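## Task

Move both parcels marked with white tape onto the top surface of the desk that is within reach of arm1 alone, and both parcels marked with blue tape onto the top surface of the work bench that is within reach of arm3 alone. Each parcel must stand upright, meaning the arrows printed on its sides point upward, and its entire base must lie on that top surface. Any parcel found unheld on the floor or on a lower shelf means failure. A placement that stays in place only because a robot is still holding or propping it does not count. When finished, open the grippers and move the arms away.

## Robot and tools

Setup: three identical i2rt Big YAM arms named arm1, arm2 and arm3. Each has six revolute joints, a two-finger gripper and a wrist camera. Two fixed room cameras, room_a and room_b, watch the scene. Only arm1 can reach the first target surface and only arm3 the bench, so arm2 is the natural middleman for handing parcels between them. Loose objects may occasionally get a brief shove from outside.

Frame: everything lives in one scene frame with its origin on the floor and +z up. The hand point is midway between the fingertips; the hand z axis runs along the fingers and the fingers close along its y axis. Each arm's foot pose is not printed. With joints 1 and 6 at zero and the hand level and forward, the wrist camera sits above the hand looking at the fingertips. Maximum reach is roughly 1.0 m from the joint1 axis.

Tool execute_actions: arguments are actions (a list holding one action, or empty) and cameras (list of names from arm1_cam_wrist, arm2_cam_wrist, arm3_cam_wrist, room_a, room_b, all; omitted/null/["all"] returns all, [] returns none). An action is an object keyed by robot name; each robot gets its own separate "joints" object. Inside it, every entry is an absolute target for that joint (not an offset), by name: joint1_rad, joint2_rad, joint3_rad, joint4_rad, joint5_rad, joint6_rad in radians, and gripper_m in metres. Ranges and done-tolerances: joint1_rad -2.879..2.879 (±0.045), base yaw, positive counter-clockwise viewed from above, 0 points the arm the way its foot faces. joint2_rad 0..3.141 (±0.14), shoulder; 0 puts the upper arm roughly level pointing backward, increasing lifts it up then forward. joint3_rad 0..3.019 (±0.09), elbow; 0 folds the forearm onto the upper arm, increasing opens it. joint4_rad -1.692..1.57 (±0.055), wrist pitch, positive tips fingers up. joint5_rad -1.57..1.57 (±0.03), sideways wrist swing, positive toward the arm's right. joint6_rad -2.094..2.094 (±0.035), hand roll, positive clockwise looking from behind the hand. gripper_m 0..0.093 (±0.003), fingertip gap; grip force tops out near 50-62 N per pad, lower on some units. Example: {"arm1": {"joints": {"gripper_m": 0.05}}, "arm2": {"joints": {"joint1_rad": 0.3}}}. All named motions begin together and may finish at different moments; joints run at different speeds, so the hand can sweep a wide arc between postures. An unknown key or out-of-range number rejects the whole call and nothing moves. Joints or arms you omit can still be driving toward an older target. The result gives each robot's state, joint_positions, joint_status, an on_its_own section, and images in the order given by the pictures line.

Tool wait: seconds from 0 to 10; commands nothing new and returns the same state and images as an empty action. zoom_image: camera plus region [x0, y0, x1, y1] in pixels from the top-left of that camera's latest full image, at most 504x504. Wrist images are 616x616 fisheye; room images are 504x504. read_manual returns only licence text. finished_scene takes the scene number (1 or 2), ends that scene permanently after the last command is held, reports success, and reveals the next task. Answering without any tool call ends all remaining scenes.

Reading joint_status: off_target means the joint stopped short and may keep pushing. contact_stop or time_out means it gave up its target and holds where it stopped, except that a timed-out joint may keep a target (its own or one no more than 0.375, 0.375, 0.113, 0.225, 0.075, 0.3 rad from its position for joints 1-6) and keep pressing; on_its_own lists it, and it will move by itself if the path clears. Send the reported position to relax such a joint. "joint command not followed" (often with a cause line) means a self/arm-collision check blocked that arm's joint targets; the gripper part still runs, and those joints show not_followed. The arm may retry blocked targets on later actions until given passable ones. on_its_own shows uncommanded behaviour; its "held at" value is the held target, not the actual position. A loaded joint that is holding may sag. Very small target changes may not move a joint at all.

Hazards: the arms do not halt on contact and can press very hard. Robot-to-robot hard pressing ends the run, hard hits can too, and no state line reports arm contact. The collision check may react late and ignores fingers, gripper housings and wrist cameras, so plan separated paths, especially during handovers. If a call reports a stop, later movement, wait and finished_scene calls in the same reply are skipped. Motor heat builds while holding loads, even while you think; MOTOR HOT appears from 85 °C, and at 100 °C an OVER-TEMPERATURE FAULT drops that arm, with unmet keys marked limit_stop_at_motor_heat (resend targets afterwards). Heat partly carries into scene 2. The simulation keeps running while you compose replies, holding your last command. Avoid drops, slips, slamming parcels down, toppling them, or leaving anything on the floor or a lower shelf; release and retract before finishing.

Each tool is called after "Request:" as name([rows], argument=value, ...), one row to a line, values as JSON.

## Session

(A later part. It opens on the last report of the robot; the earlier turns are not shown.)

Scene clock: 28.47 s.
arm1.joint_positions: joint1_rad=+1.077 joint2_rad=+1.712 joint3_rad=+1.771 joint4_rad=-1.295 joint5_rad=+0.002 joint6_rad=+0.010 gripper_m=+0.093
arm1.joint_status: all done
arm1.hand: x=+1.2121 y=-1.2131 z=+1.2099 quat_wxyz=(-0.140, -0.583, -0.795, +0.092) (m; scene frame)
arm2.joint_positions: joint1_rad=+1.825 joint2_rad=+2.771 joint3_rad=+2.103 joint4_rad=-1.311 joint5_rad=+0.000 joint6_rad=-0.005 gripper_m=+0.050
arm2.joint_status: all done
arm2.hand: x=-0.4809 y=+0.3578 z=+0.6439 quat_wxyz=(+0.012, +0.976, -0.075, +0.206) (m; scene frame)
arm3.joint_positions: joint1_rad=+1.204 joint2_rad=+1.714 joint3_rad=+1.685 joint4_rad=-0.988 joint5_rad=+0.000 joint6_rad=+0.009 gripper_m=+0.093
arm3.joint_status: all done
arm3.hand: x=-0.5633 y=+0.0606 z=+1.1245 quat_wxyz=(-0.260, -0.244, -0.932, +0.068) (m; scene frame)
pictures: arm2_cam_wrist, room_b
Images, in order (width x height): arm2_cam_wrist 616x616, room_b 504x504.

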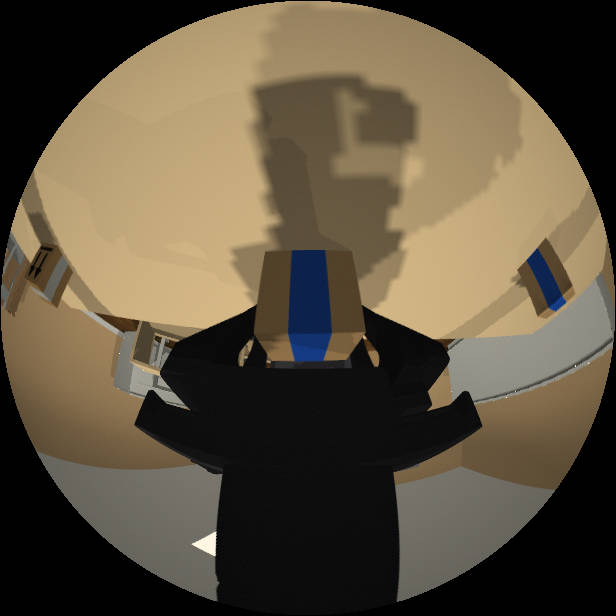

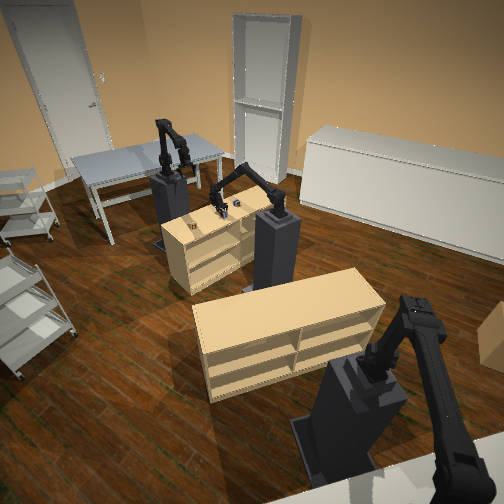

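Request:
execute_actions([
  {"arm2":{"joints":{"joint2_rad":2.77,"gripper_m":0.093}},"arm3":{"joints":{"joint2_rad":0.9,"joint3_rad":1.0,"joint4_rad":-1.4}},"arm1":{"joints":{"joint1_rad":-0.6,"joint2_rad":1.4,"joint3_rad":1.4}}},
], cameras=[])

Request:
execute_actions([
  {"arm2":{"joints":{"joint2_rad":2.55}},"arm3":{"joints":{"joint1_rad":2.0}}},
], cameras=[])

Request:
execute_actions([
  {"arm2":{"joints":{"joint1_rad":2.25,"joint2_rad":2.625,"joint3_rad":2.17,"joint4_rad":-1.06,"joint6_rad":0.78}},"arm3":{"joints":{"joint2_rad":1.7,"joint3_rad":1.2,"joint4_rad":-0.7}}},
], cameras=["arm2_cam_wrist","arm3_cam_wrist","room_b"])

Scene clock: 30.90 s.
arm1.joint_positions: joint1_rad=-0.605 joint2_rad=+1.410 joint3_rad=+1.392 joint4_rad=-1.295 joint5_rad=+0.001 joint6_rad=+0.008 gripper_m=+0.093
arm1.joint_status: all done
arm1.hand: x=+0.5612 y=-0.7362 z=+1.1852 quat_wxyz=(-0.013, -0.988, -0.099, +0.120) (m; scene frame)
arm2.joint_positions: joint1_rad=+1.825 joint2_rad=+2.772 joint3_rad=+2.103 joint4_rad=-1.311 joint5_rad=+0.000 joint6_rad=-0.005 gripper_m=+0.093
arm2.joint_status: all done
arm2.hand: x=-0.4806 y=+0.3578 z=+0.6435 quat_wxyz=(+0.012, +0.976, -0.075, +0.206) (m; scene frame)
arm3.joint_positions: joint1_rad=+1.204 joint2_rad=+0.900 joint3_rad=+1.002 joint4_rad=-1.391 joint5_rad=+0.000 joint6_rad=+0.009 gripper_m=+0.093
arm3.joint_status: all done
arm3.hand: x=-0.8841 y=+0.2373 z=+1.1245 quat_wxyz=(-0.131, -0.251, -0.959, +0.035) (m; scene frame)
pictures: none
No camera images: the call's "cameras" was empty. Leave "cameras" out to get every camera's image.

Scene clock: 32.30 s.
arm1.joint_positions: joint1_rad=-0.605 joint2_rad=+1.410 joint3_rad=+1.392 joint4_rad=-1.295 joint5_rad=+0.001 joint6_rad=+0.008 gripper_m=+0.093
arm1.joint_status: not commanded
arm1.hand: x=+0.5612 y=-0.7362 z=+1.1852 quat_wxyz=(-0.013, -0.988, -0.099, +0.120) (m; scene frame)
arm2.joint_positions: joint1_rad=+1.825 joint2_rad=+2.555 joint3_rad=+2.120 joint4_rad=-1.311 joint5_rad=+0.000 joint6_rad=-0.005 gripper_m=+0.093
arm2.joint_status: all done
arm2.hand: x=-0.5580 y=+0.3685 z=+0.7821 quat_wxyz=(+0.002, +0.993, -0.076, +0.091) (m; scene frame)
arm3.joint_positions: joint1_rad=+1.995 joint2_rad=+0.900 joint3_rad=+1.002 joint4_rad=-1.391 joint5_rad=+0.000 joint6_rad=+0.009 gripper_m=+0.093
arm3.joint_status: all done
arm3.hand: x=-0.8599 y=+0.4578 z=+1.1246 quat_wxyz=(-0.133, +0.137, -0.981, -0.022) (m; scene frame)
pictures: none
No camera images: the call's "cameras" was empty. Leave "cameras" out to get every camera's image.

Scene clock: 34.23 s.
arm1.joint_positions: joint1_rad=-0.605 joint2_rad=+1.410 joint3_rad=+1.392 joint4_rad=-1.295 joint5_rad=+0.001 joint6_rad=+0.008 gripper_m=+0.093
arm1.joint_status: not commanded
arm1.hand: x=+0.5612 y=-0.7362 z=+1.1852 quat_wxyz=(-0.013, -0.988, -0.099, +0.120) (m; scene frame)
arm2.joint_positions: joint1_rad=+2.253 joint2_rad=+2.634 joint3_rad=+2.136 joint4_rad=-1.070 joint5_rad=+0.000 joint6_rad=+0.772 gripper_m=+0.093
arm2.joint_status: all done
arm2.hand: x=-0.5830 y=+0.0698 z=+0.7247 quat_wxyz=(-0.005, +0.969, -0.248, +0.002) (m; scene frame)
arm3.joint_positions: joint1_rad=+1.995 joint2_rad=+1.723 joint3_rad=+1.172 joint4_rad=-0.720 joint5_rad=+0.000 joint6_rad=+0.009 gripper_m=+0.093
arm3.joint_status: all done
arm3.hand: x=-0.6163 y=+0.5309 z=+0.9095 quat_wxyz=(-0.142, +0.137, -0.980, -0.024) (m; scene frame)
pictures: arm2_cam_wrist, arm3_cam_wrist, room_b
Images, in order (width x height): arm2_cam_wrist 616x616, arm3_cam_wrist 616x616, room_b 504x504.

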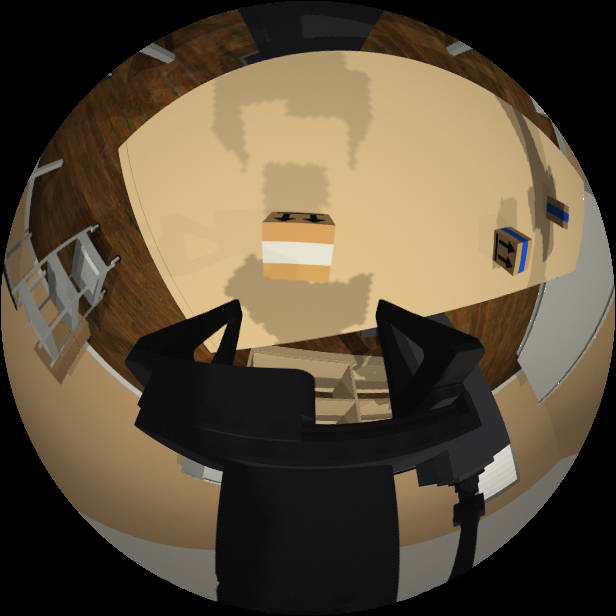

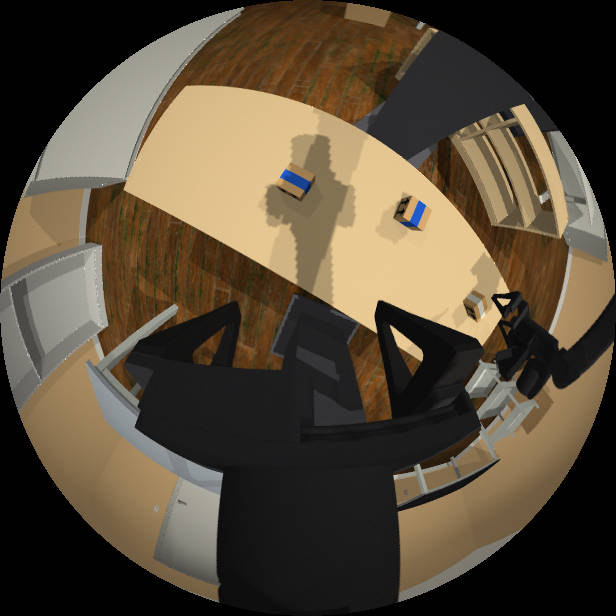

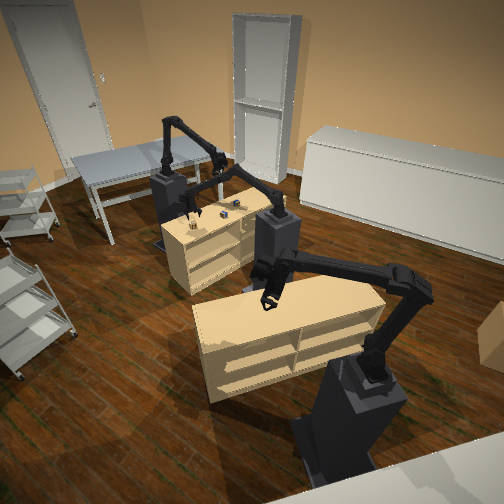

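Request:
execute_actions([
  {"arm2":{"joints":{"joint1_rad":2.232,"joint2_rad":2.775,"joint3_rad":2.375,"joint4_rad":-1.13}},"arm3":{"joints":{"joint1_rad":2.03,"joint2_rad":2.455,"joint3_rad":2.03,"joint4_rad":-1.09,"joint6_rad":0.42}}},
], cameras=["arm2_cam_wrist","arm3_cam_wrist"])

Scene clock: 36.13 s.
arm1.joint_positions: joint1_rad=-0.605 joint2_rad=+1.410 joint3_rad=+1.392 joint4_rad=-1.295 joint5_rad=+0.001 joint6_rad=+0.008 gripper_m=+0.093
arm1.joint_status: not commanded
arm1.hand: x=+0.5612 y=-0.7362 z=+1.1852 quat_wxyz=(-0.013, -0.988, -0.099, +0.120) (m; scene frame)
arm2.joint_positions: joint1_rad=+2.234 joint2_rad=+2.785 joint3_rad=+2.330 joint4_rad=-1.119 joint5_rad=+0.000 joint6_rad=+0.773 gripper_m=+0.093
arm2.joint_status: all done
arm2.hand: x=-0.6066 y=+0.0776 z=+0.6834 quat_wxyz=(-0.006, +0.966, -0.257, +0.004) (m; scene frame)
arm3.joint_positions: joint1_rad=+2.027 joint2_rad=+2.483 joint3_rad=+1.981 joint4_rad=-1.077 joint5_rad=+0.000 joint6_rad=+0.409 gripper_m=+0.093
arm3.joint_status: all done
arm3.hand: x=-0.4797 y=+0.5952 z=+0.7275 quat_wxyz=(+0.009, -0.045, -0.999, +0.001) (m; scene frame)
pictures: arm2_cam_wrist, arm3_cam_wrist
Images, in order (width x height): arm2_cam_wrist 616x616, arm3_cam_wrist 616x616.

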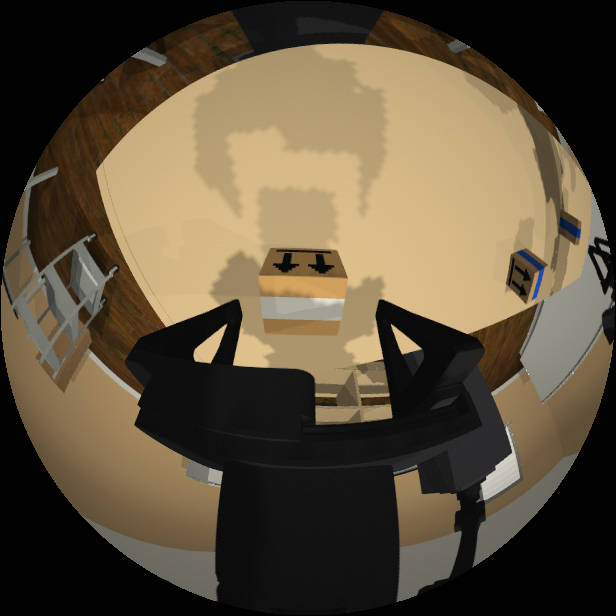

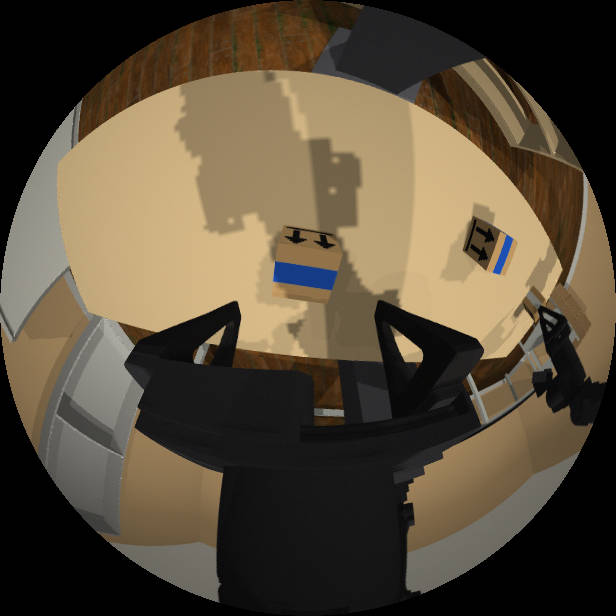

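Request:
execute_actions([
  {"arm2":{"joints":{"joint1_rad":2.252,"joint2_rad":2.84,"joint4_rad":-1.04}},"arm3":{"joints":{"joint2_rad":2.585,"joint4_rad":-0.945,"joint6_rad":0.58}}},
], cameras=["arm2_cam_wrist","arm3_cam_wrist"])

Scene clock: 37.70 s.
arm1.joint_positions: joint1_rad=-0.605 joint2_rad=+1.410 joint3_rad=+1.392 joint4_rad=-1.295 joint5_rad=+0.001 joint6_rad=+0.008 gripper_m=+0.093
arm1.joint_status: not commanded
arm1.hand: x=+0.5612 y=-0.7362 z=+1.1852 quat_wxyz=(-0.013, -0.988, -0.099, +0.120) (m; scene frame)
arm2.joint_positions: joint1_rad=+2.249 joint2_rad=+2.847 joint3_rad=+2.338 joint4_rad=-1.054 joint5_rad=+0.000 joint6_rad=+0.773 gripper_m=+0.093
arm2.joint_status: all done
arm2.hand: x=-0.6001 y=+0.0683 z=+0.6417 quat_wxyz=(-0.004, +0.968, -0.250, -0.001) (m; scene frame)
arm3.joint_positions: joint1_rad=+2.027 joint2_rad=+2.608 joint3_rad=+1.993 joint4_rad=-0.960 joint5_rad=+0.000 joint6_rad=+0.568 gripper_m=+0.093
arm3.joint_status: all done
arm3.hand: x=-0.4826 y=+0.5947 z=+0.6474 quat_wxyz=(+0.007, -0.124, -0.992, +0.001) (m; scene frame)
pictures: arm2_cam_wrist, arm3_cam_wrist
Images, in order (width x height): arm2_cam_wrist 616x616, arm3_cam_wrist 616x616.

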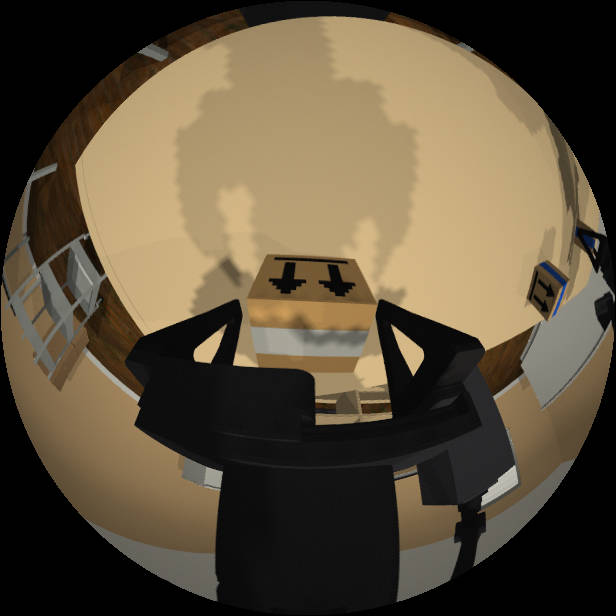

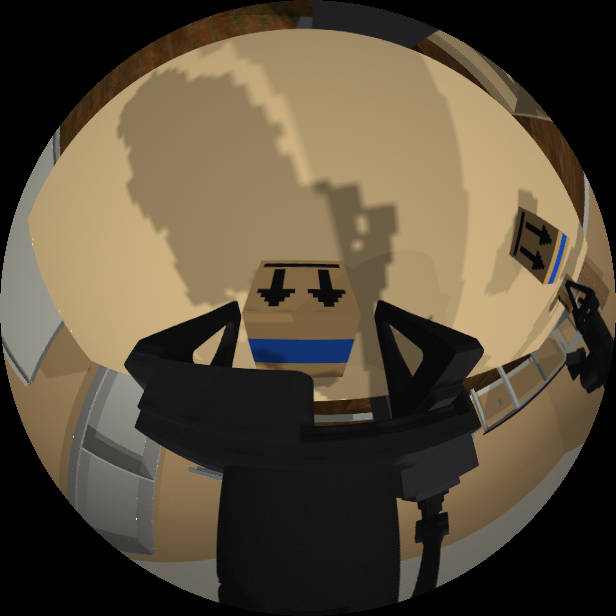

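Request:
execute_actions([
  {"arm2":{"joints":{"gripper_m":0}},"arm3":{"joints":{"gripper_m":0}}},
], cameras=[])

Request:
execute_actions([
  {"arm2":{"joints":{"joint2_rad":2.5}},"arm3":{"joints":{"joint2_rad":2.3}}},
], cameras=[])

Request:
execute_actions([
  {"arm2":{"joints":{"joint2_rad":1.4,"joint3_rad":1.4,"joint4_rad":-1.5,"joint6_rad":0}},"arm3":{"joints":{"joint2_rad":1.3,"joint3_rad":1.3,"joint4_rad":-1.5,"joint6_rad":0}}},
], cameras=[])

Request:
execute_actions([
  {"arm2":{"joints":{"joint1_rad":-1.95,"joint2_rad":1.6,"joint4_rad":-1.3}},"arm3":{"joints":{"joint1_rad":-1.6,"joint2_rad":1.6,"joint3_rad":1.4,"joint4_rad":-1.3}},"arm1":{"joints":{"joint1_rad":-0.3}}},
], cameras=["arm2_cam_wrist","arm3_cam_wrist","room_b"])

Scene clock: 38.97 s.
arm1.joint_positions: joint1_rad=-0.605 joint2_rad=+1.410 joint3_rad=+1.392 joint4_rad=-1.295 joint5_rad=+0.001 joint6_rad=+0.008 gripper_m=+0.093
arm1.joint_status: not commanded
arm1.hand: x=+0.5612 y=-0.7362 z=+1.1852 quat_wxyz=(-0.013, -0.988, -0.099, +0.120) (m; scene frame)
arm2.joint_positions: joint1_rad=+2.249 joint2_rad=+2.847 joint3_rad=+2.338 joint4_rad=-1.053 joint5_rad=+0.000 joint6_rad=+0.773 gripper_m=+0.056
arm2.joint_status: gripper_m off_target (ended at +0.056, target +0.000)
arm2.hand: x=-0.6003 y=+0.0682 z=+0.6417 quat_wxyz=(-0.004, +0.968, -0.250, -0.001) (m; scene frame)
arm3.joint_positions: joint1_rad=+2.027 joint2_rad=+2.608 joint3_rad=+1.993 joint4_rad=-0.959 joint5_rad=+0.000 joint6_rad=+0.570 gripper_m=+0.049
arm3.joint_status: gripper_m off_target (ended at +0.049, target +0.000)
arm3.hand: x=-0.4825 y=+0.5947 z=+0.6474 quat_wxyz=(+0.007, -0.125, -0.992, +0.000) (m; scene frame)
pictures: none
No camera images: the call's "cameras" was empty. Leave "cameras" out to get every camera's image.

Scene clock: 40.67 s.
arm1.joint_positions: joint1_rad=-0.605 joint2_rad=+1.410 joint3_rad=+1.392 joint4_rad=-1.295 joint5_rad=+0.001 joint6_rad=+0.008 gripper_m=+0.093
arm1.joint_status: not commanded
arm1.hand: x=+0.5612 y=-0.7362 z=+1.1852 quat_wxyz=(-0.013, -0.988, -0.099, +0.120) (m; scene frame)
arm2.joint_positions: joint1_rad=+2.249 joint2_rad=+2.522 joint3_rad=+2.354 joint4_rad=-1.048 joint5_rad=+0.000 joint6_rad=+0.773 gripper_m=+0.056
arm2.joint_status: all done
arm2.hand: x=-0.6908 y=+0.0414 z=+0.8976 quat_wxyz=(+0.082, +0.954, -0.246, -0.150) (m; scene frame)
arm3.joint_positions: joint1_rad=+2.027 joint2_rad=+2.314 joint3_rad=+2.008 joint4_rad=-0.956 joint5_rad=+0.000 joint6_rad=+0.570 gripper_m=+0.049
arm3.joint_status: all done
arm3.hand: x=-0.4104 y=+0.6174 z=+0.8626 quat_wxyz=(-0.134, -0.124, -0.981, -0.066) (m; scene frame)
pictures: none
No camera images: the call's "cameras" was empty. Leave "cameras" out to get every camera's image.

Scene clock: 42.40 s.
arm1.joint_positions: joint1_rad=-0.605 joint2_rad=+1.410 joint3_rad=+1.392 joint4_rad=-1.295 joint5_rad=+0.001 joint6_rad=+0.008 gripper_m=+0.093
arm1.joint_status: not commanded
arm1.hand: x=+0.5612 y=-0.7362 z=+1.1852 quat_wxyz=(-0.013, -0.988, -0.099, +0.120) (m; scene frame)
arm2.joint_positions: joint1_rad=+2.249 joint2_rad=+1.403 joint3_rad=+1.388 joint4_rad=-1.491 joint5_rad=+0.000 joint6_rad=+0.008 gripper_m=+0.056
arm2.joint_status: all done
arm2.hand: x=-0.2995 y=+0.1468 z=+1.1657 quat_wxyz=(+0.000, +0.991, +0.130, -0.028) (m; scene frame)
arm3.joint_positions: joint1_rad=+2.027 joint2_rad=+1.298 joint3_rad=+1.300 joint4_rad=-1.491 joint5_rad=+0.000 joint6_rad=+0.011 gripper_m=+0.049
arm3.joint_status: all done
arm3.hand: x=-0.7682 y=+0.4978 z=+1.1211 quat_wxyz=(-0.035, +0.153, -0.988, -0.008) (m; scene frame)
pictures: none
No camera images: the call's "cameras" was empty. Leave "cameras" out to get every camera's image.

Scene clock: 45.60 s.
arm1.joint_positions: joint1_rad=-0.293 joint2_rad=+1.410 joint3_rad=+1.392 joint4_rad=-1.295 joint5_rad=-0.001 joint6_rad=+0.008 gripper_m=+0.093
arm1.joint_status: all done
arm1.hand: x=+0.6135 y=-0.8735 z=+1.1856 quat_wxyz=(-0.034, -0.960, -0.251, +0.116) (m; scene frame)
arm2.joint_positions: joint1_rad=-1.957 joint2_rad=+1.620 joint3_rad=+1.383 joint4_rad=-1.305 joint5_rad=+0.002 joint6_rad=+0.005 gripper_m=+0.056
arm2.joint_status: all done
arm2.hand: x=+0.4495 y=-0.0891 z=+1.0754 quat_wxyz=(-0.015, -0.390, -0.921, +0.000) (m; scene frame)
arm3.joint_positions: joint1_rad=-1.606 joint2_rad=+1.629 joint3_rad=+1.358 joint4_rad=-1.304 joint5_rad=+0.001 joint6_rad=+0.009 gripper_m=+0.049
arm3.joint_status: all done
arm3.hand: x=-1.6087 y=+0.4589 z=+1.0170 quat_wxyz=(+0.000, -0.996, +0.090, +0.003) (m; scene frame)
pictures: arm2_cam_wrist, arm3_cam_wrist, room_b
Images, in order (width x height): arm2_cam_wrist 616x616, arm3_cam_wrist 616x616, room_b 504x504.

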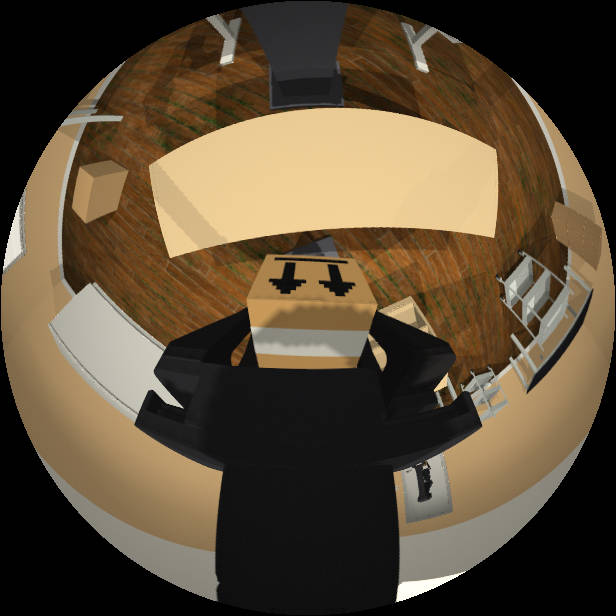

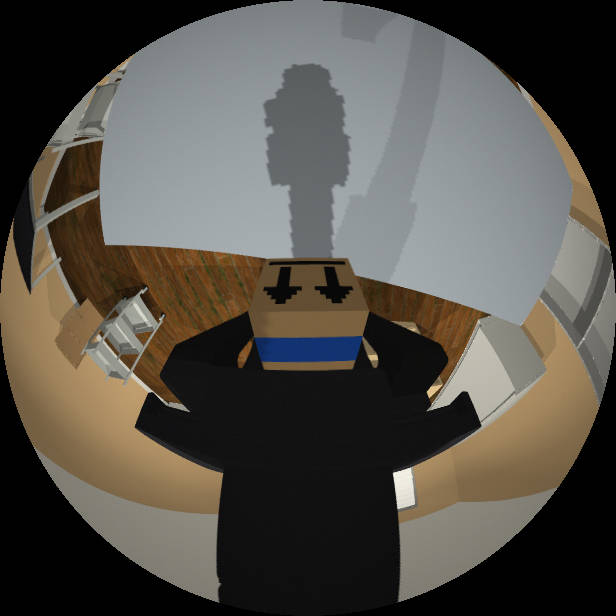

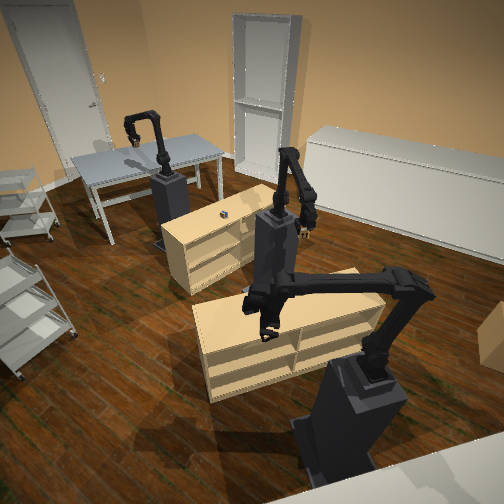

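Request:
execute_actions([
  {"arm2":{"joints":{"joint2_rad":2.39,"joint3_rad":1.78,"joint4_rad":-0.92}},"arm3":{"joints":{"joint2_rad":1.98,"joint3_rad":1.42,"joint4_rad":-1.0}}},
])

Scene clock: 48.30 s.
arm1.joint_positions: joint1_rad=-0.293 joint2_rad=+1.410 joint3_rad=+1.392 joint4_rad=-1.295 joint5_rad=-0.001 joint6_rad=+0.008 gripper_m=+0.093
arm1.joint_status: not commanded
arm1.hand: x=+0.6135 y=-0.8735 z=+1.1856 quat_wxyz=(-0.034, -0.960, -0.251, +0.116) (m; scene frame)
arm2.joint_positions: joint1_rad=-1.957 joint2_rad=+2.402 joint3_rad=+1.743 joint4_rad=-0.930 joint5_rad=+0.002 joint6_rad=+0.005 gripper_m=+0.056
arm2.joint_status: all done
arm2.hand: x=+0.5628 y=-0.1991 z=+0.7608 quat_wxyz=(+0.007, -0.390, -0.921, -0.009) (m; scene frame)
arm3.joint_positions: joint1_rad=-1.606 joint2_rad=+2.008 joint3_rad=+1.386 joint4_rad=-1.014 joint5_rad=+0.001 joint6_rad=+0.009 gripper_m=+0.049
arm3.joint_status: all done
arm3.hand: x=-1.6693 y=+0.4694 z=+0.8382 quat_wxyz=(-0.002, -0.996, +0.090, -0.027) (m; scene frame)
pictures: arm1_cam_wrist, arm2_cam_wrist, arm3_cam_wrist, room_a, room_b
Images, in order (width x height): arm1_cam_wrist 616x616, arm2_cam_wrist 616x616, arm3_cam_wrist 616x616, room_a 504x504, room_b 504x504.

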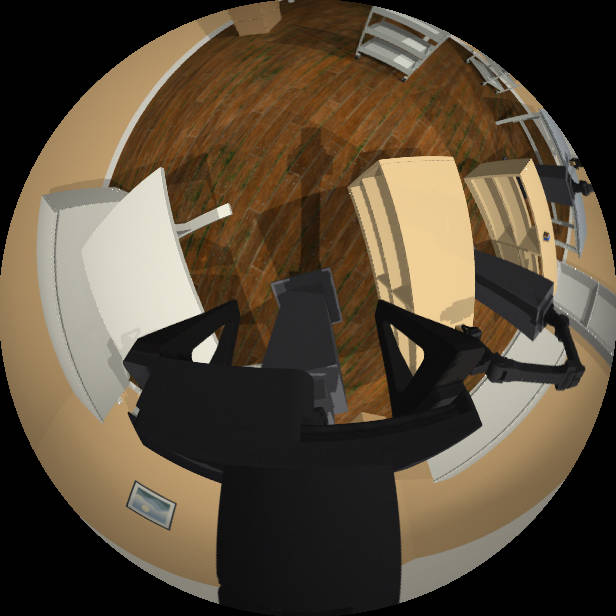

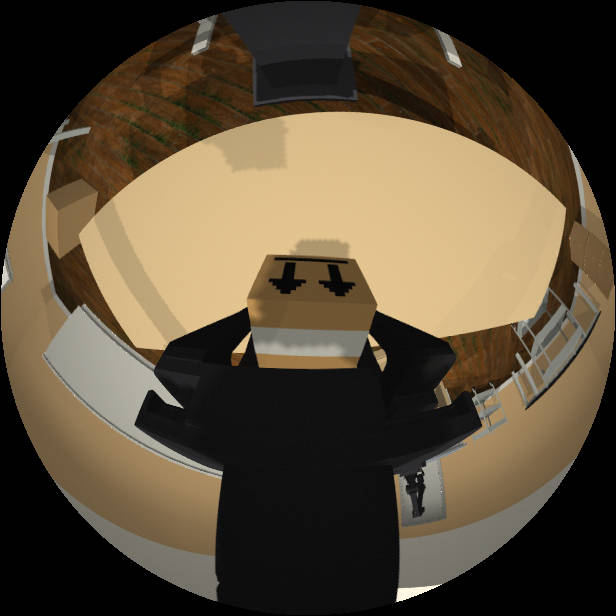

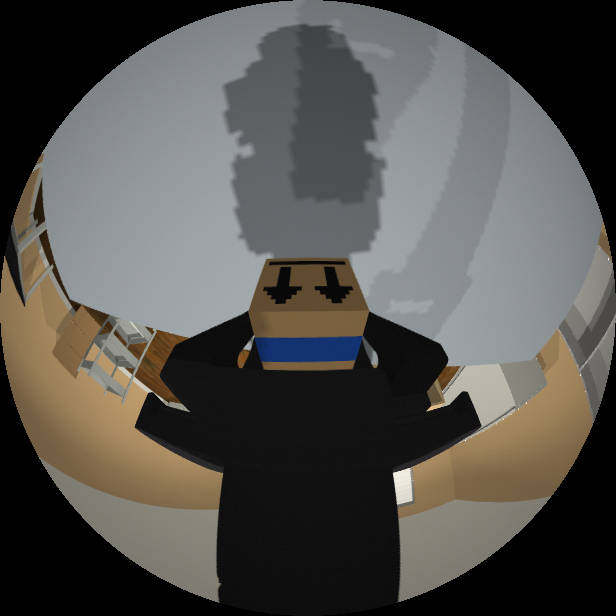

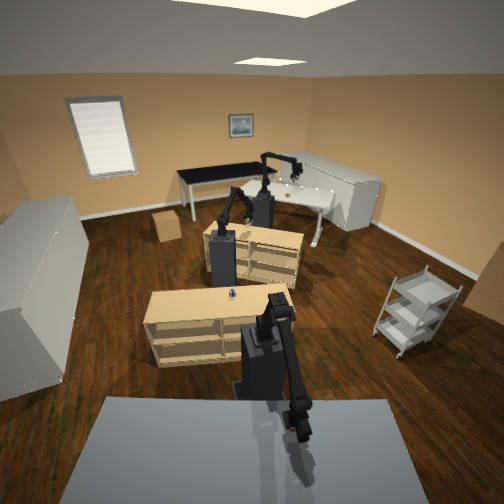

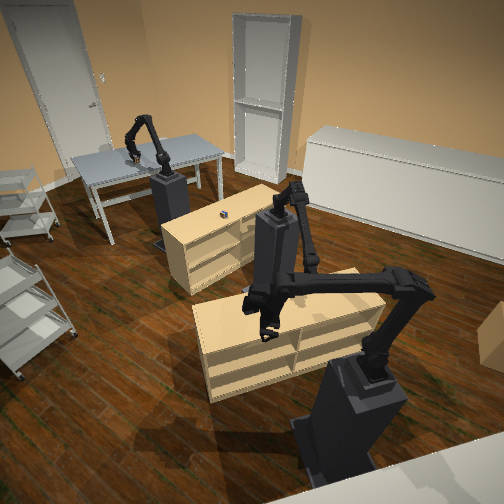

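Request:
execute_actions([
  {"arm2":{"joints":{"joint2_rad":2.49,"joint4_rad":-0.82}},"arm3":{"joints":{"joint2_rad":2.065,"joint4_rad":-0.88}}},
], cameras=["arm2_cam_wrist","arm3_cam_wrist"])

Scene clock: 49.40 s.
arm1.joint_positions: joint1_rad=-0.293 joint2_rad=+1.410 joint3_rad=+1.392 joint4_rad=-1.295 joint5_rad=-0.001 joint6_rad=+0.008 gripper_m=+0.093
arm1.joint_status: not commanded
arm1.hand: x=+0.6135 y=-0.8735 z=+1.1856 quat_wxyz=(-0.034, -0.960, -0.251, +0.116) (m; scene frame)
arm2.joint_positions: joint1_rad=-1.957 joint2_rad=+2.510 joint3_rad=+1.753 joint4_rad=-0.834 joint5_rad=+0.002 joint6_rad=+0.005 gripper_m=+0.056
arm2.joint_status: all done
arm2.hand: x=+0.5597 y=-0.1948 z=+0.6958 quat_wxyz=(+0.008, -0.390, -0.921, -0.009) (m; scene frame)
arm3.joint_positions: joint1_rad=-1.606 joint2_rad=+2.076 joint3_rad=+1.386 joint4_rad=-0.896 joint5_rad=+0.001 joint6_rad=+0.009 gripper_m=+0.049
arm3.joint_status: all done
arm3.hand: x=-1.6871 y=+0.4724 z=+0.8019 quat_wxyz=(+0.000, -0.996, +0.090, -0.002) (m; scene frame)
pictures: arm2_cam_wrist, arm3_cam_wrist
Images, in order (width x height): arm2_cam_wrist 616x616, arm3_cam_wrist 616x616.

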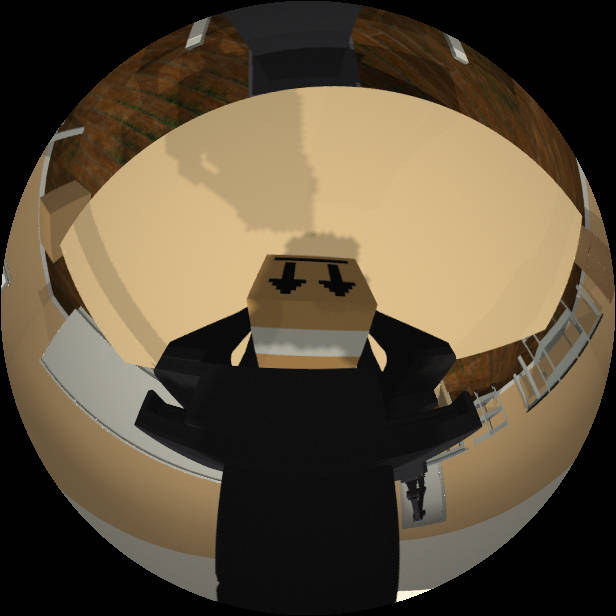

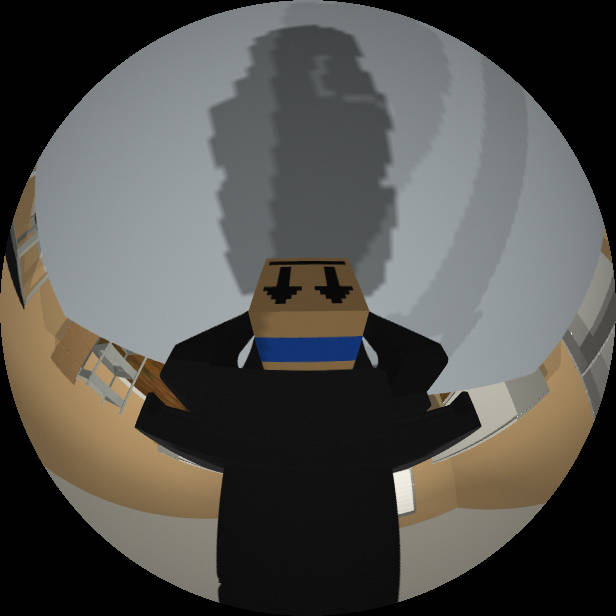

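Request:
execute_actions([
  {"arm2":{"joints":{"joint2_rad":2.56,"joint4_rad":-0.735}},"arm3":{"joints":{"joint2_rad":2.10}}},
], cameras=["arm2_cam_wrist"])

Scene clock: 50.57 s.
arm1.joint_positions: joint1_rad=-0.293 joint2_rad=+1.410 joint3_rad=+1.392 joint4_rad=-1.295 joint5_rad=-0.001 joint6_rad=+0.008 gripper_m=+0.093
arm1.joint_status: not commanded
arm1.hand: x=+0.6135 y=-0.8735 z=+1.1856 quat_wxyz=(-0.034, -0.960, -0.251, +0.116) (m; scene frame)
arm2.joint_positions: joint1_rad=-1.957 joint2_rad=+2.570 joint3_rad=+1.753 joint4_rad=-0.749 joint5_rad=+0.002 joint6_rad=+0.005 gripper_m=+0.056
arm2.joint_status: all done
arm2.hand: x=+0.5596 y=-0.1941 z=+0.6586 quat_wxyz=(-0.003, -0.390, -0.921, -0.005) (m; scene frame)
arm3.joint_positions: joint1_rad=-1.606 joint2_rad=+2.089 joint3_rad=+1.387 joint4_rad=-0.894 joint5_rad=+0.001 joint6_rad=+0.009 gripper_m=+0.049
arm3.joint_status: all done
arm3.hand: x=-1.6852 y=+0.4722 z=+0.7949 quat_wxyz=(+0.000, -0.996, +0.090, -0.007) (m; scene frame)
pictures: arm2_cam_wrist
Images, in order (width x height): arm2_cam_wrist 616x616.

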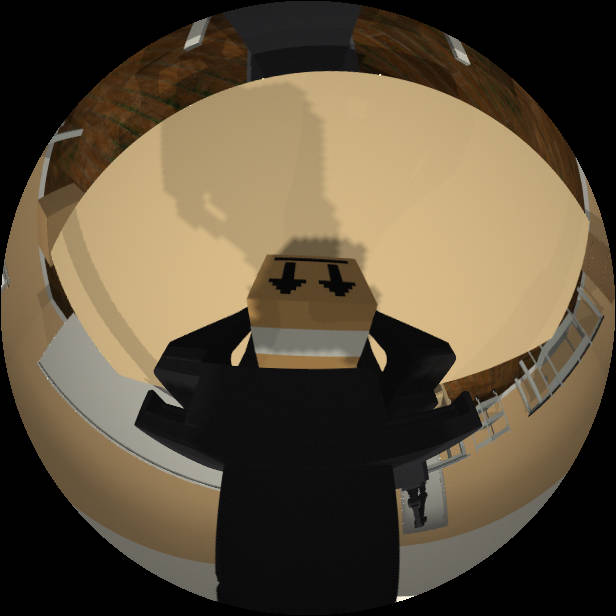

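Request:
execute_actions([
  {"arm2":{"joints":{"joint2_rad":2.61,"joint4_rad":-0.69}},"arm3":{"joints":{"joint2_rad":2.07,"gripper_m":0.093}}},
], cameras=[])

Request:
execute_actions([
  {"arm3":{"joints":{"joint2_rad":1.6,"joint4_rad":-1.3}}},
], cameras=["arm2_cam_wrist","arm3_cam_wrist"])

Scene clock: 51.47 s.
arm1.joint_positions: joint1_rad=-0.293 joint2_rad=+1.410 joint3_rad=+1.392 joint4_rad=-1.295 joint5_rad=-0.001 joint6_rad=+0.008 gripper_m=+0.093
arm1.joint_status: not commanded
arm1.hand: x=+0.6135 y=-0.8735 z=+1.1856 quat_wxyz=(-0.034, -0.960, -0.251, +0.116) (m; scene frame)
arm2.joint_positions: joint1_rad=-1.956 joint2_rad=+2.603 joint3_rad=+1.754 joint4_rad=-0.705 joint5_rad=+0.002 joint6_rad=+0.005 gripper_m=+0.056
arm2.joint_status: all done
arm2.hand: x=+0.5598 y=-0.1929 z=+0.6391 quat_wxyz=(-0.010, -0.390, -0.921, -0.002) (m; scene frame)
arm3.joint_positions: joint1_rad=-1.606 joint2_rad=+2.089 joint3_rad=+1.387 joint4_rad=-0.894 joint5_rad=+0.001 joint6_rad=+0.009 gripper_m=+0.093
arm3.joint_status: all done
arm3.hand: x=-1.6853 y=+0.4722 z=+0.7951 quat_wxyz=(+0.000, -0.996, +0.090, -0.007) (m; scene frame)
pictures: none
No camera images: the call's "cameras" was empty. Leave "cameras" out to get every camera's image.

Scene clock: 52.90 s.
arm1.joint_positions: joint1_rad=-0.293 joint2_rad=+1.410 joint3_rad=+1.392 joint4_rad=-1.295 joint5_rad=-0.001 joint6_rad=+0.008 gripper_m=+0.093
arm1.joint_status: not commanded
arm1.hand: x=+0.6135 y=-0.8735 z=+1.1856 quat_wxyz=(-0.034, -0.960, -0.251, +0.116) (m; scene frame)
arm2.joint_positions: joint1_rad=-1.956 joint2_rad=+2.603 joint3_rad=+1.754 joint4_rad=-0.705 joint5_rad=+0.002 joint6_rad=+0.005 gripper_m=+0.056
arm2.joint_status: not commanded
arm2.hand: x=+0.5598 y=-0.1929 z=+0.6391 quat_wxyz=(-0.010, -0.390, -0.921, -0.002) (m; scene frame)
arm3.joint_positions: joint1_rad=-1.606 joint2_rad=+1.603 joint3_rad=+1.387 joint4_rad=-1.287 joint5_rad=+0.001 joint6_rad=+0.009 gripper_m=+0.093
arm3.joint_status: all done
arm3.hand: x=-1.6213 y=+0.4612 z=+1.0404 quat_wxyz=(+0.004, -0.995, +0.090, +0.039) (m; scene frame)
pictures: arm2_cam_wrist, arm3_cam_wrist
Images, in order (width x height): arm2_cam_wrist 616x616, arm3_cam_wrist 616x616.

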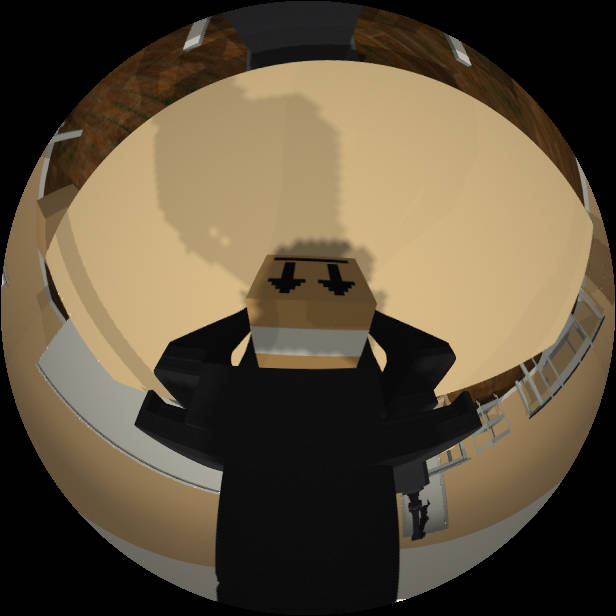

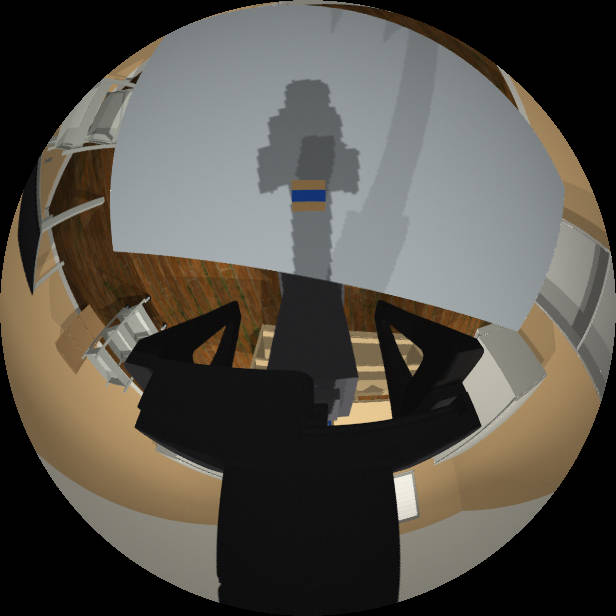

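Request:
execute_actions([
  {"arm2":{"joints":{"joint2_rad":2.585,"gripper_m":0.093}},"arm3":{"joints":{"joint1_rad":-0.3}}},
], cameras=[])

Request:
execute_actions([
  {"arm2":{"joints":{"joint2_rad":1.9,"joint4_rad":-1.3}},"arm3":{"joints":{"joint1_rad":1.0}}},
], cameras=[])

Request:
execute_actions([
  {"arm2":{"joints":{"joint1_rad":-0.3,"joint2_rad":1.2,"joint3_rad":1.0}},"arm3":{"joints":{"joint1_rad":1.685,"joint2_rad":2.0,"joint3_rad":1.84,"joint4_rad":-1.2}},"arm1":{"joints":{"joint1_rad":-0.9}}},
], cameras=[])

Request:
execute_actions([
  {"arm1":{"joints":{"joint1_rad":-1.59,"joint2_rad":2.42,"joint3_rad":1.79,"joint4_rad":-0.89}},"arm3":{"joints":{"joint2_rad":2.34,"joint4_rad":-1.0}}},
], cameras=["arm1_cam_wrist","arm3_cam_wrist"])

Scene clock: 55.00 s.
arm1.joint_positions: joint1_rad=-0.293 joint2_rad=+1.410 joint3_rad=+1.392 joint4_rad=-1.295 joint5_rad=-0.001 joint6_rad=+0.008 gripper_m=+0.093
arm1.joint_status: not commanded
arm1.hand: x=+0.6135 y=-0.8735 z=+1.1856 quat_wxyz=(-0.034, -0.960, -0.251, +0.116) (m; scene frame)
arm2.joint_positions: joint1_rad=-1.956 joint2_rad=+2.603 joint3_rad=+1.754 joint4_rad=-0.704 joint5_rad=+0.002 joint6_rad=+0.005 gripper_m=+0.093
arm2.joint_status: all done
arm2.hand: x=+0.5598 y=-0.1930 z=+0.6391 quat_wxyz=(-0.010, -0.390, -0.921, -0.002) (m; scene frame)
arm3.joint_positions: joint1_rad=-0.296 joint2_rad=+1.603 joint3_rad=+1.387 joint4_rad=-1.287 joint5_rad=+0.000 joint6_rad=+0.008 gripper_m=+0.093
arm3.joint_status: all done
arm3.hand: x=-1.3433 y=-0.0695 z=+1.0366 quat_wxyz=(-0.015, -0.844, -0.535, +0.033) (m; scene frame)
pictures: none
No camera images: the call's "cameras" was empty. Leave "cameras" out to get every camera's image.

Scene clock: 56.70 s.
arm1.joint_positions: joint1_rad=-0.293 joint2_rad=+1.410 joint3_rad=+1.392 joint4_rad=-1.295 joint5_rad=-0.001 joint6_rad=+0.008 gripper_m=+0.093
arm1.joint_status: not commanded
arm1.hand: x=+0.6135 y=-0.8735 z=+1.1856 quat_wxyz=(-0.034, -0.960, -0.251, +0.116) (m; scene frame)
arm2.joint_positions: joint1_rad=-1.956 joint2_rad=+1.910 joint3_rad=+1.765 joint4_rad=-1.286 joint5_rad=+0.002 joint6_rad=+0.005 gripper_m=+0.093
arm2.joint_status: all done
arm2.hand: x=+0.5461 y=-0.1868 z=+1.0715 quat_wxyz=(-0.066, -0.389, -0.919, +0.022) (m; scene frame)
arm3.joint_positions: joint1_rad=+1.004 joint2_rad=+1.603 joint3_rad=+1.387 joint4_rad=-1.287 joint5_rad=+0.000 joint6_rad=+0.008 gripper_m=+0.093
arm3.joint_status: all done
arm3.hand: x=-0.7623 y=+0.0586 z=+1.0306 quat_wxyz=(-0.027, -0.348, -0.937, +0.012) (m; scene frame)
pictures: none
No camera images: the call's "cameras" was empty. Leave "cameras" out to get every camera's image.

Scene clock: 58.50 s.
arm1.joint_positions: joint1_rad=-0.905 joint2_rad=+1.410 joint3_rad=+1.392 joint4_rad=-1.295 joint5_rad=+0.001 joint6_rad=+0.008 gripper_m=+0.093
arm1.joint_status: all done
arm1.hand: x=+0.5532 y=-0.5949 z=+1.1856 quat_wxyz=(+0.008, -0.991, +0.049, +0.121) (m; scene frame)
arm2.joint_positions: joint1_rad=-0.300 joint2_rad=+1.207 joint3_rad=+0.988 joint4_rad=-1.288 joint5_rad=-0.002 joint6_rad=+0.005 gripper_m=+0.093
arm2.joint_status: all done
arm2.hand: x=+0.3306 y=+0.5162 z=+1.0903 quat_wxyz=(-0.034, +0.415, -0.909, -0.017) (m; scene frame)
arm3.joint_positions: joint1_rad=+1.681 joint2_rad=+2.031 joint3_rad=+1.780 joint4_rad=-1.205 joint5_rad=-0.002 joint6_rad=+0.008 gripper_m=+0.093
arm3.joint_status: all done
arm3.hand: x=-0.4892 y=+0.3595 z=+0.9489 quat_wxyz=(-0.052, -0.017, -0.998, -0.001) (m; scene frame)
pictures: none
No camera images: the call's "cameras" was empty. Leave "cameras" out to get every camera's image.

Scene clock: 60.33 s.
arm1.joint_positions: joint1_rad=-1.583 joint2_rad=+2.449 joint3_rad=+1.753 joint4_rad=-0.891 joint5_rad=+0.001 joint6_rad=+0.008 gripper_m=+0.093
arm1.joint_status: all done
arm1.hand: x=+0.5677 y=-0.1875 z=+0.7458 quat_wxyz=(+0.002, -0.925, +0.379, -0.015) (m; scene frame)
arm2.joint_positions: joint1_rad=-0.300 joint2_rad=+1.207 joint3_rad=+0.988 joint4_rad=-1.288 joint5_rad=-0.002 joint6_rad=+0.005 gripper_m=+0.093
arm2.joint_status: not commanded
arm2.hand: x=+0.3306 y=+0.5162 z=+1.0903 quat_wxyz=(-0.034, +0.415, -0.909, -0.017) (m; scene frame)
arm3.joint_positions: joint1_rad=+1.681 joint2_rad=+2.364 joint3_rad=+1.817 joint4_rad=-1.013 joint5_rad=-0.002 joint6_rad=+0.008 gripper_m=+0.093
arm3.joint_status: all done
arm3.hand: x=-0.4723 y=+0.3593 z=+0.7516 quat_wxyz=(+0.000, -0.017, -1.000, -0.002) (m; scene frame)
pictures: arm1_cam_wrist, arm3_cam_wrist
Images, in order (width x height): arm1_cam_wrist 616x616, arm3_cam_wrist 616x616.

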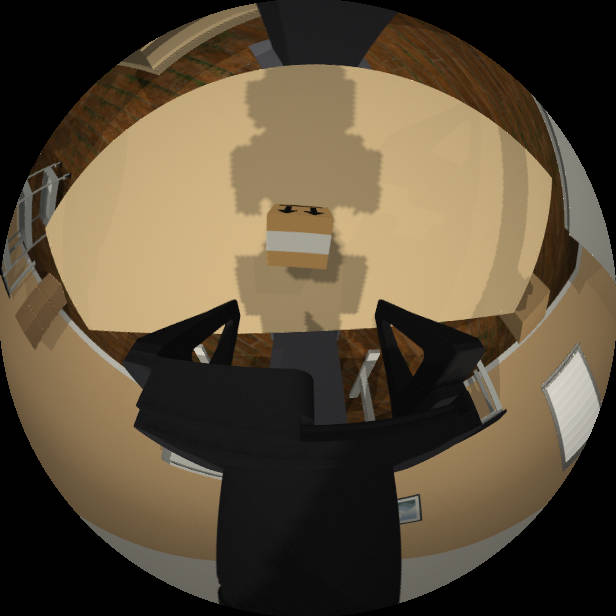

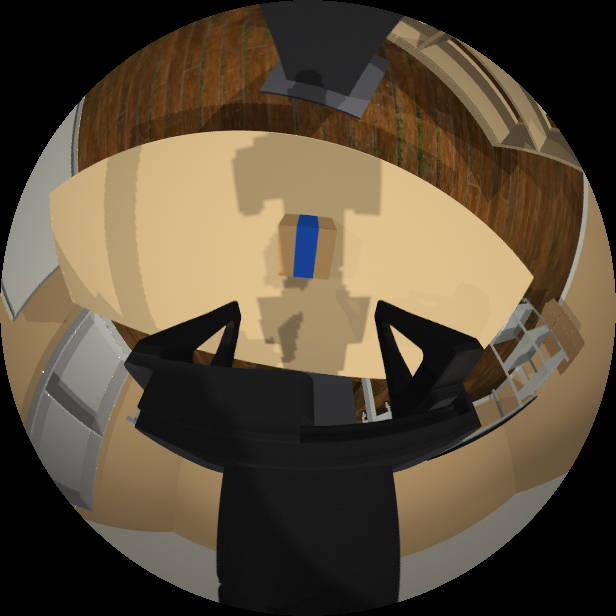

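Request:
execute_actions([
  {"arm1":{"joints":{"joint1_rad":-1.565,"joint2_rad":2.615,"joint3_rad":1.85,"joint4_rad":-0.74,"joint6_rad":0.06}},"arm3":{"joints":{"joint2_rad":2.505,"joint4_rad":-0.845,"joint6_rad":0.06}}},
], cameras=["arm1_cam_wrist","arm3_cam_wrist"])

Scene clock: 61.87 s.
arm1.joint_positions: joint1_rad=-1.570 joint2_rad=+2.643 joint3_rad=+1.829 joint4_rad=-0.753 joint5_rad=+0.001 joint6_rad=+0.050 gripper_m=+0.093
arm1.joint_status: all done
arm1.hand: x=+0.5603 y=-0.1905 z=+0.6444 quat_wxyz=(+0.006, -0.920, +0.392, -0.005) (m; scene frame)
arm2.joint_positions: joint1_rad=-0.300 joint2_rad=+1.207 joint3_rad=+0.988 joint4_rad=-1.288 joint5_rad=-0.002 joint6_rad=+0.005 gripper_m=+0.093
arm2.joint_status: not commanded
arm2.hand: x=+0.3306 y=+0.5162 z=+1.0903 quat_wxyz=(-0.034, +0.415, -0.909, -0.017) (m; scene frame)
arm3.joint_positions: joint1_rad=+1.681 joint2_rad=+2.537 joint3_rad=+1.817 joint4_rad=-0.860 joint5_rad=-0.002 joint6_rad=+0.049 gripper_m=+0.093
arm3.joint_status: all done
arm3.hand: x=-0.4848 y=+0.3597 z=+0.6405 quat_wxyz=(+0.010, -0.038, -0.999, -0.001) (m; scene frame)
pictures: arm1_cam_wrist, arm3_cam_wrist
Images, in order (width x height): arm1_cam_wrist 616x616, arm3_cam_wrist 616x616.

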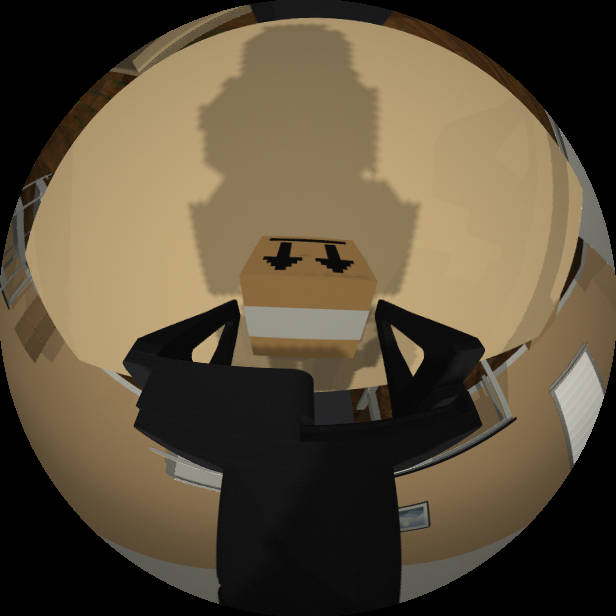

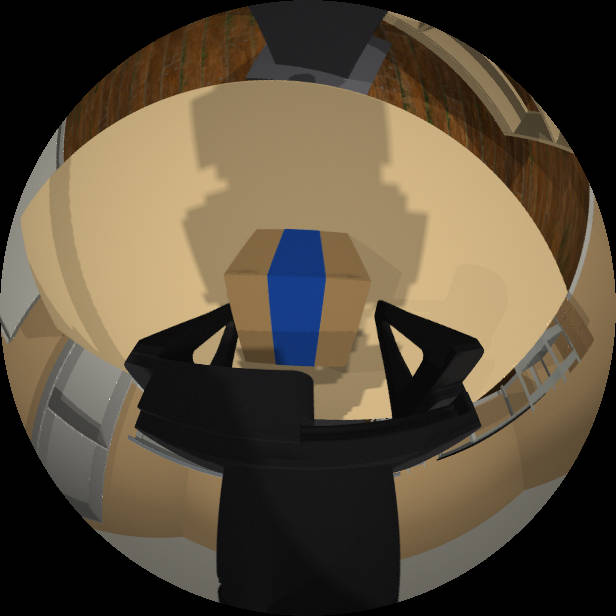

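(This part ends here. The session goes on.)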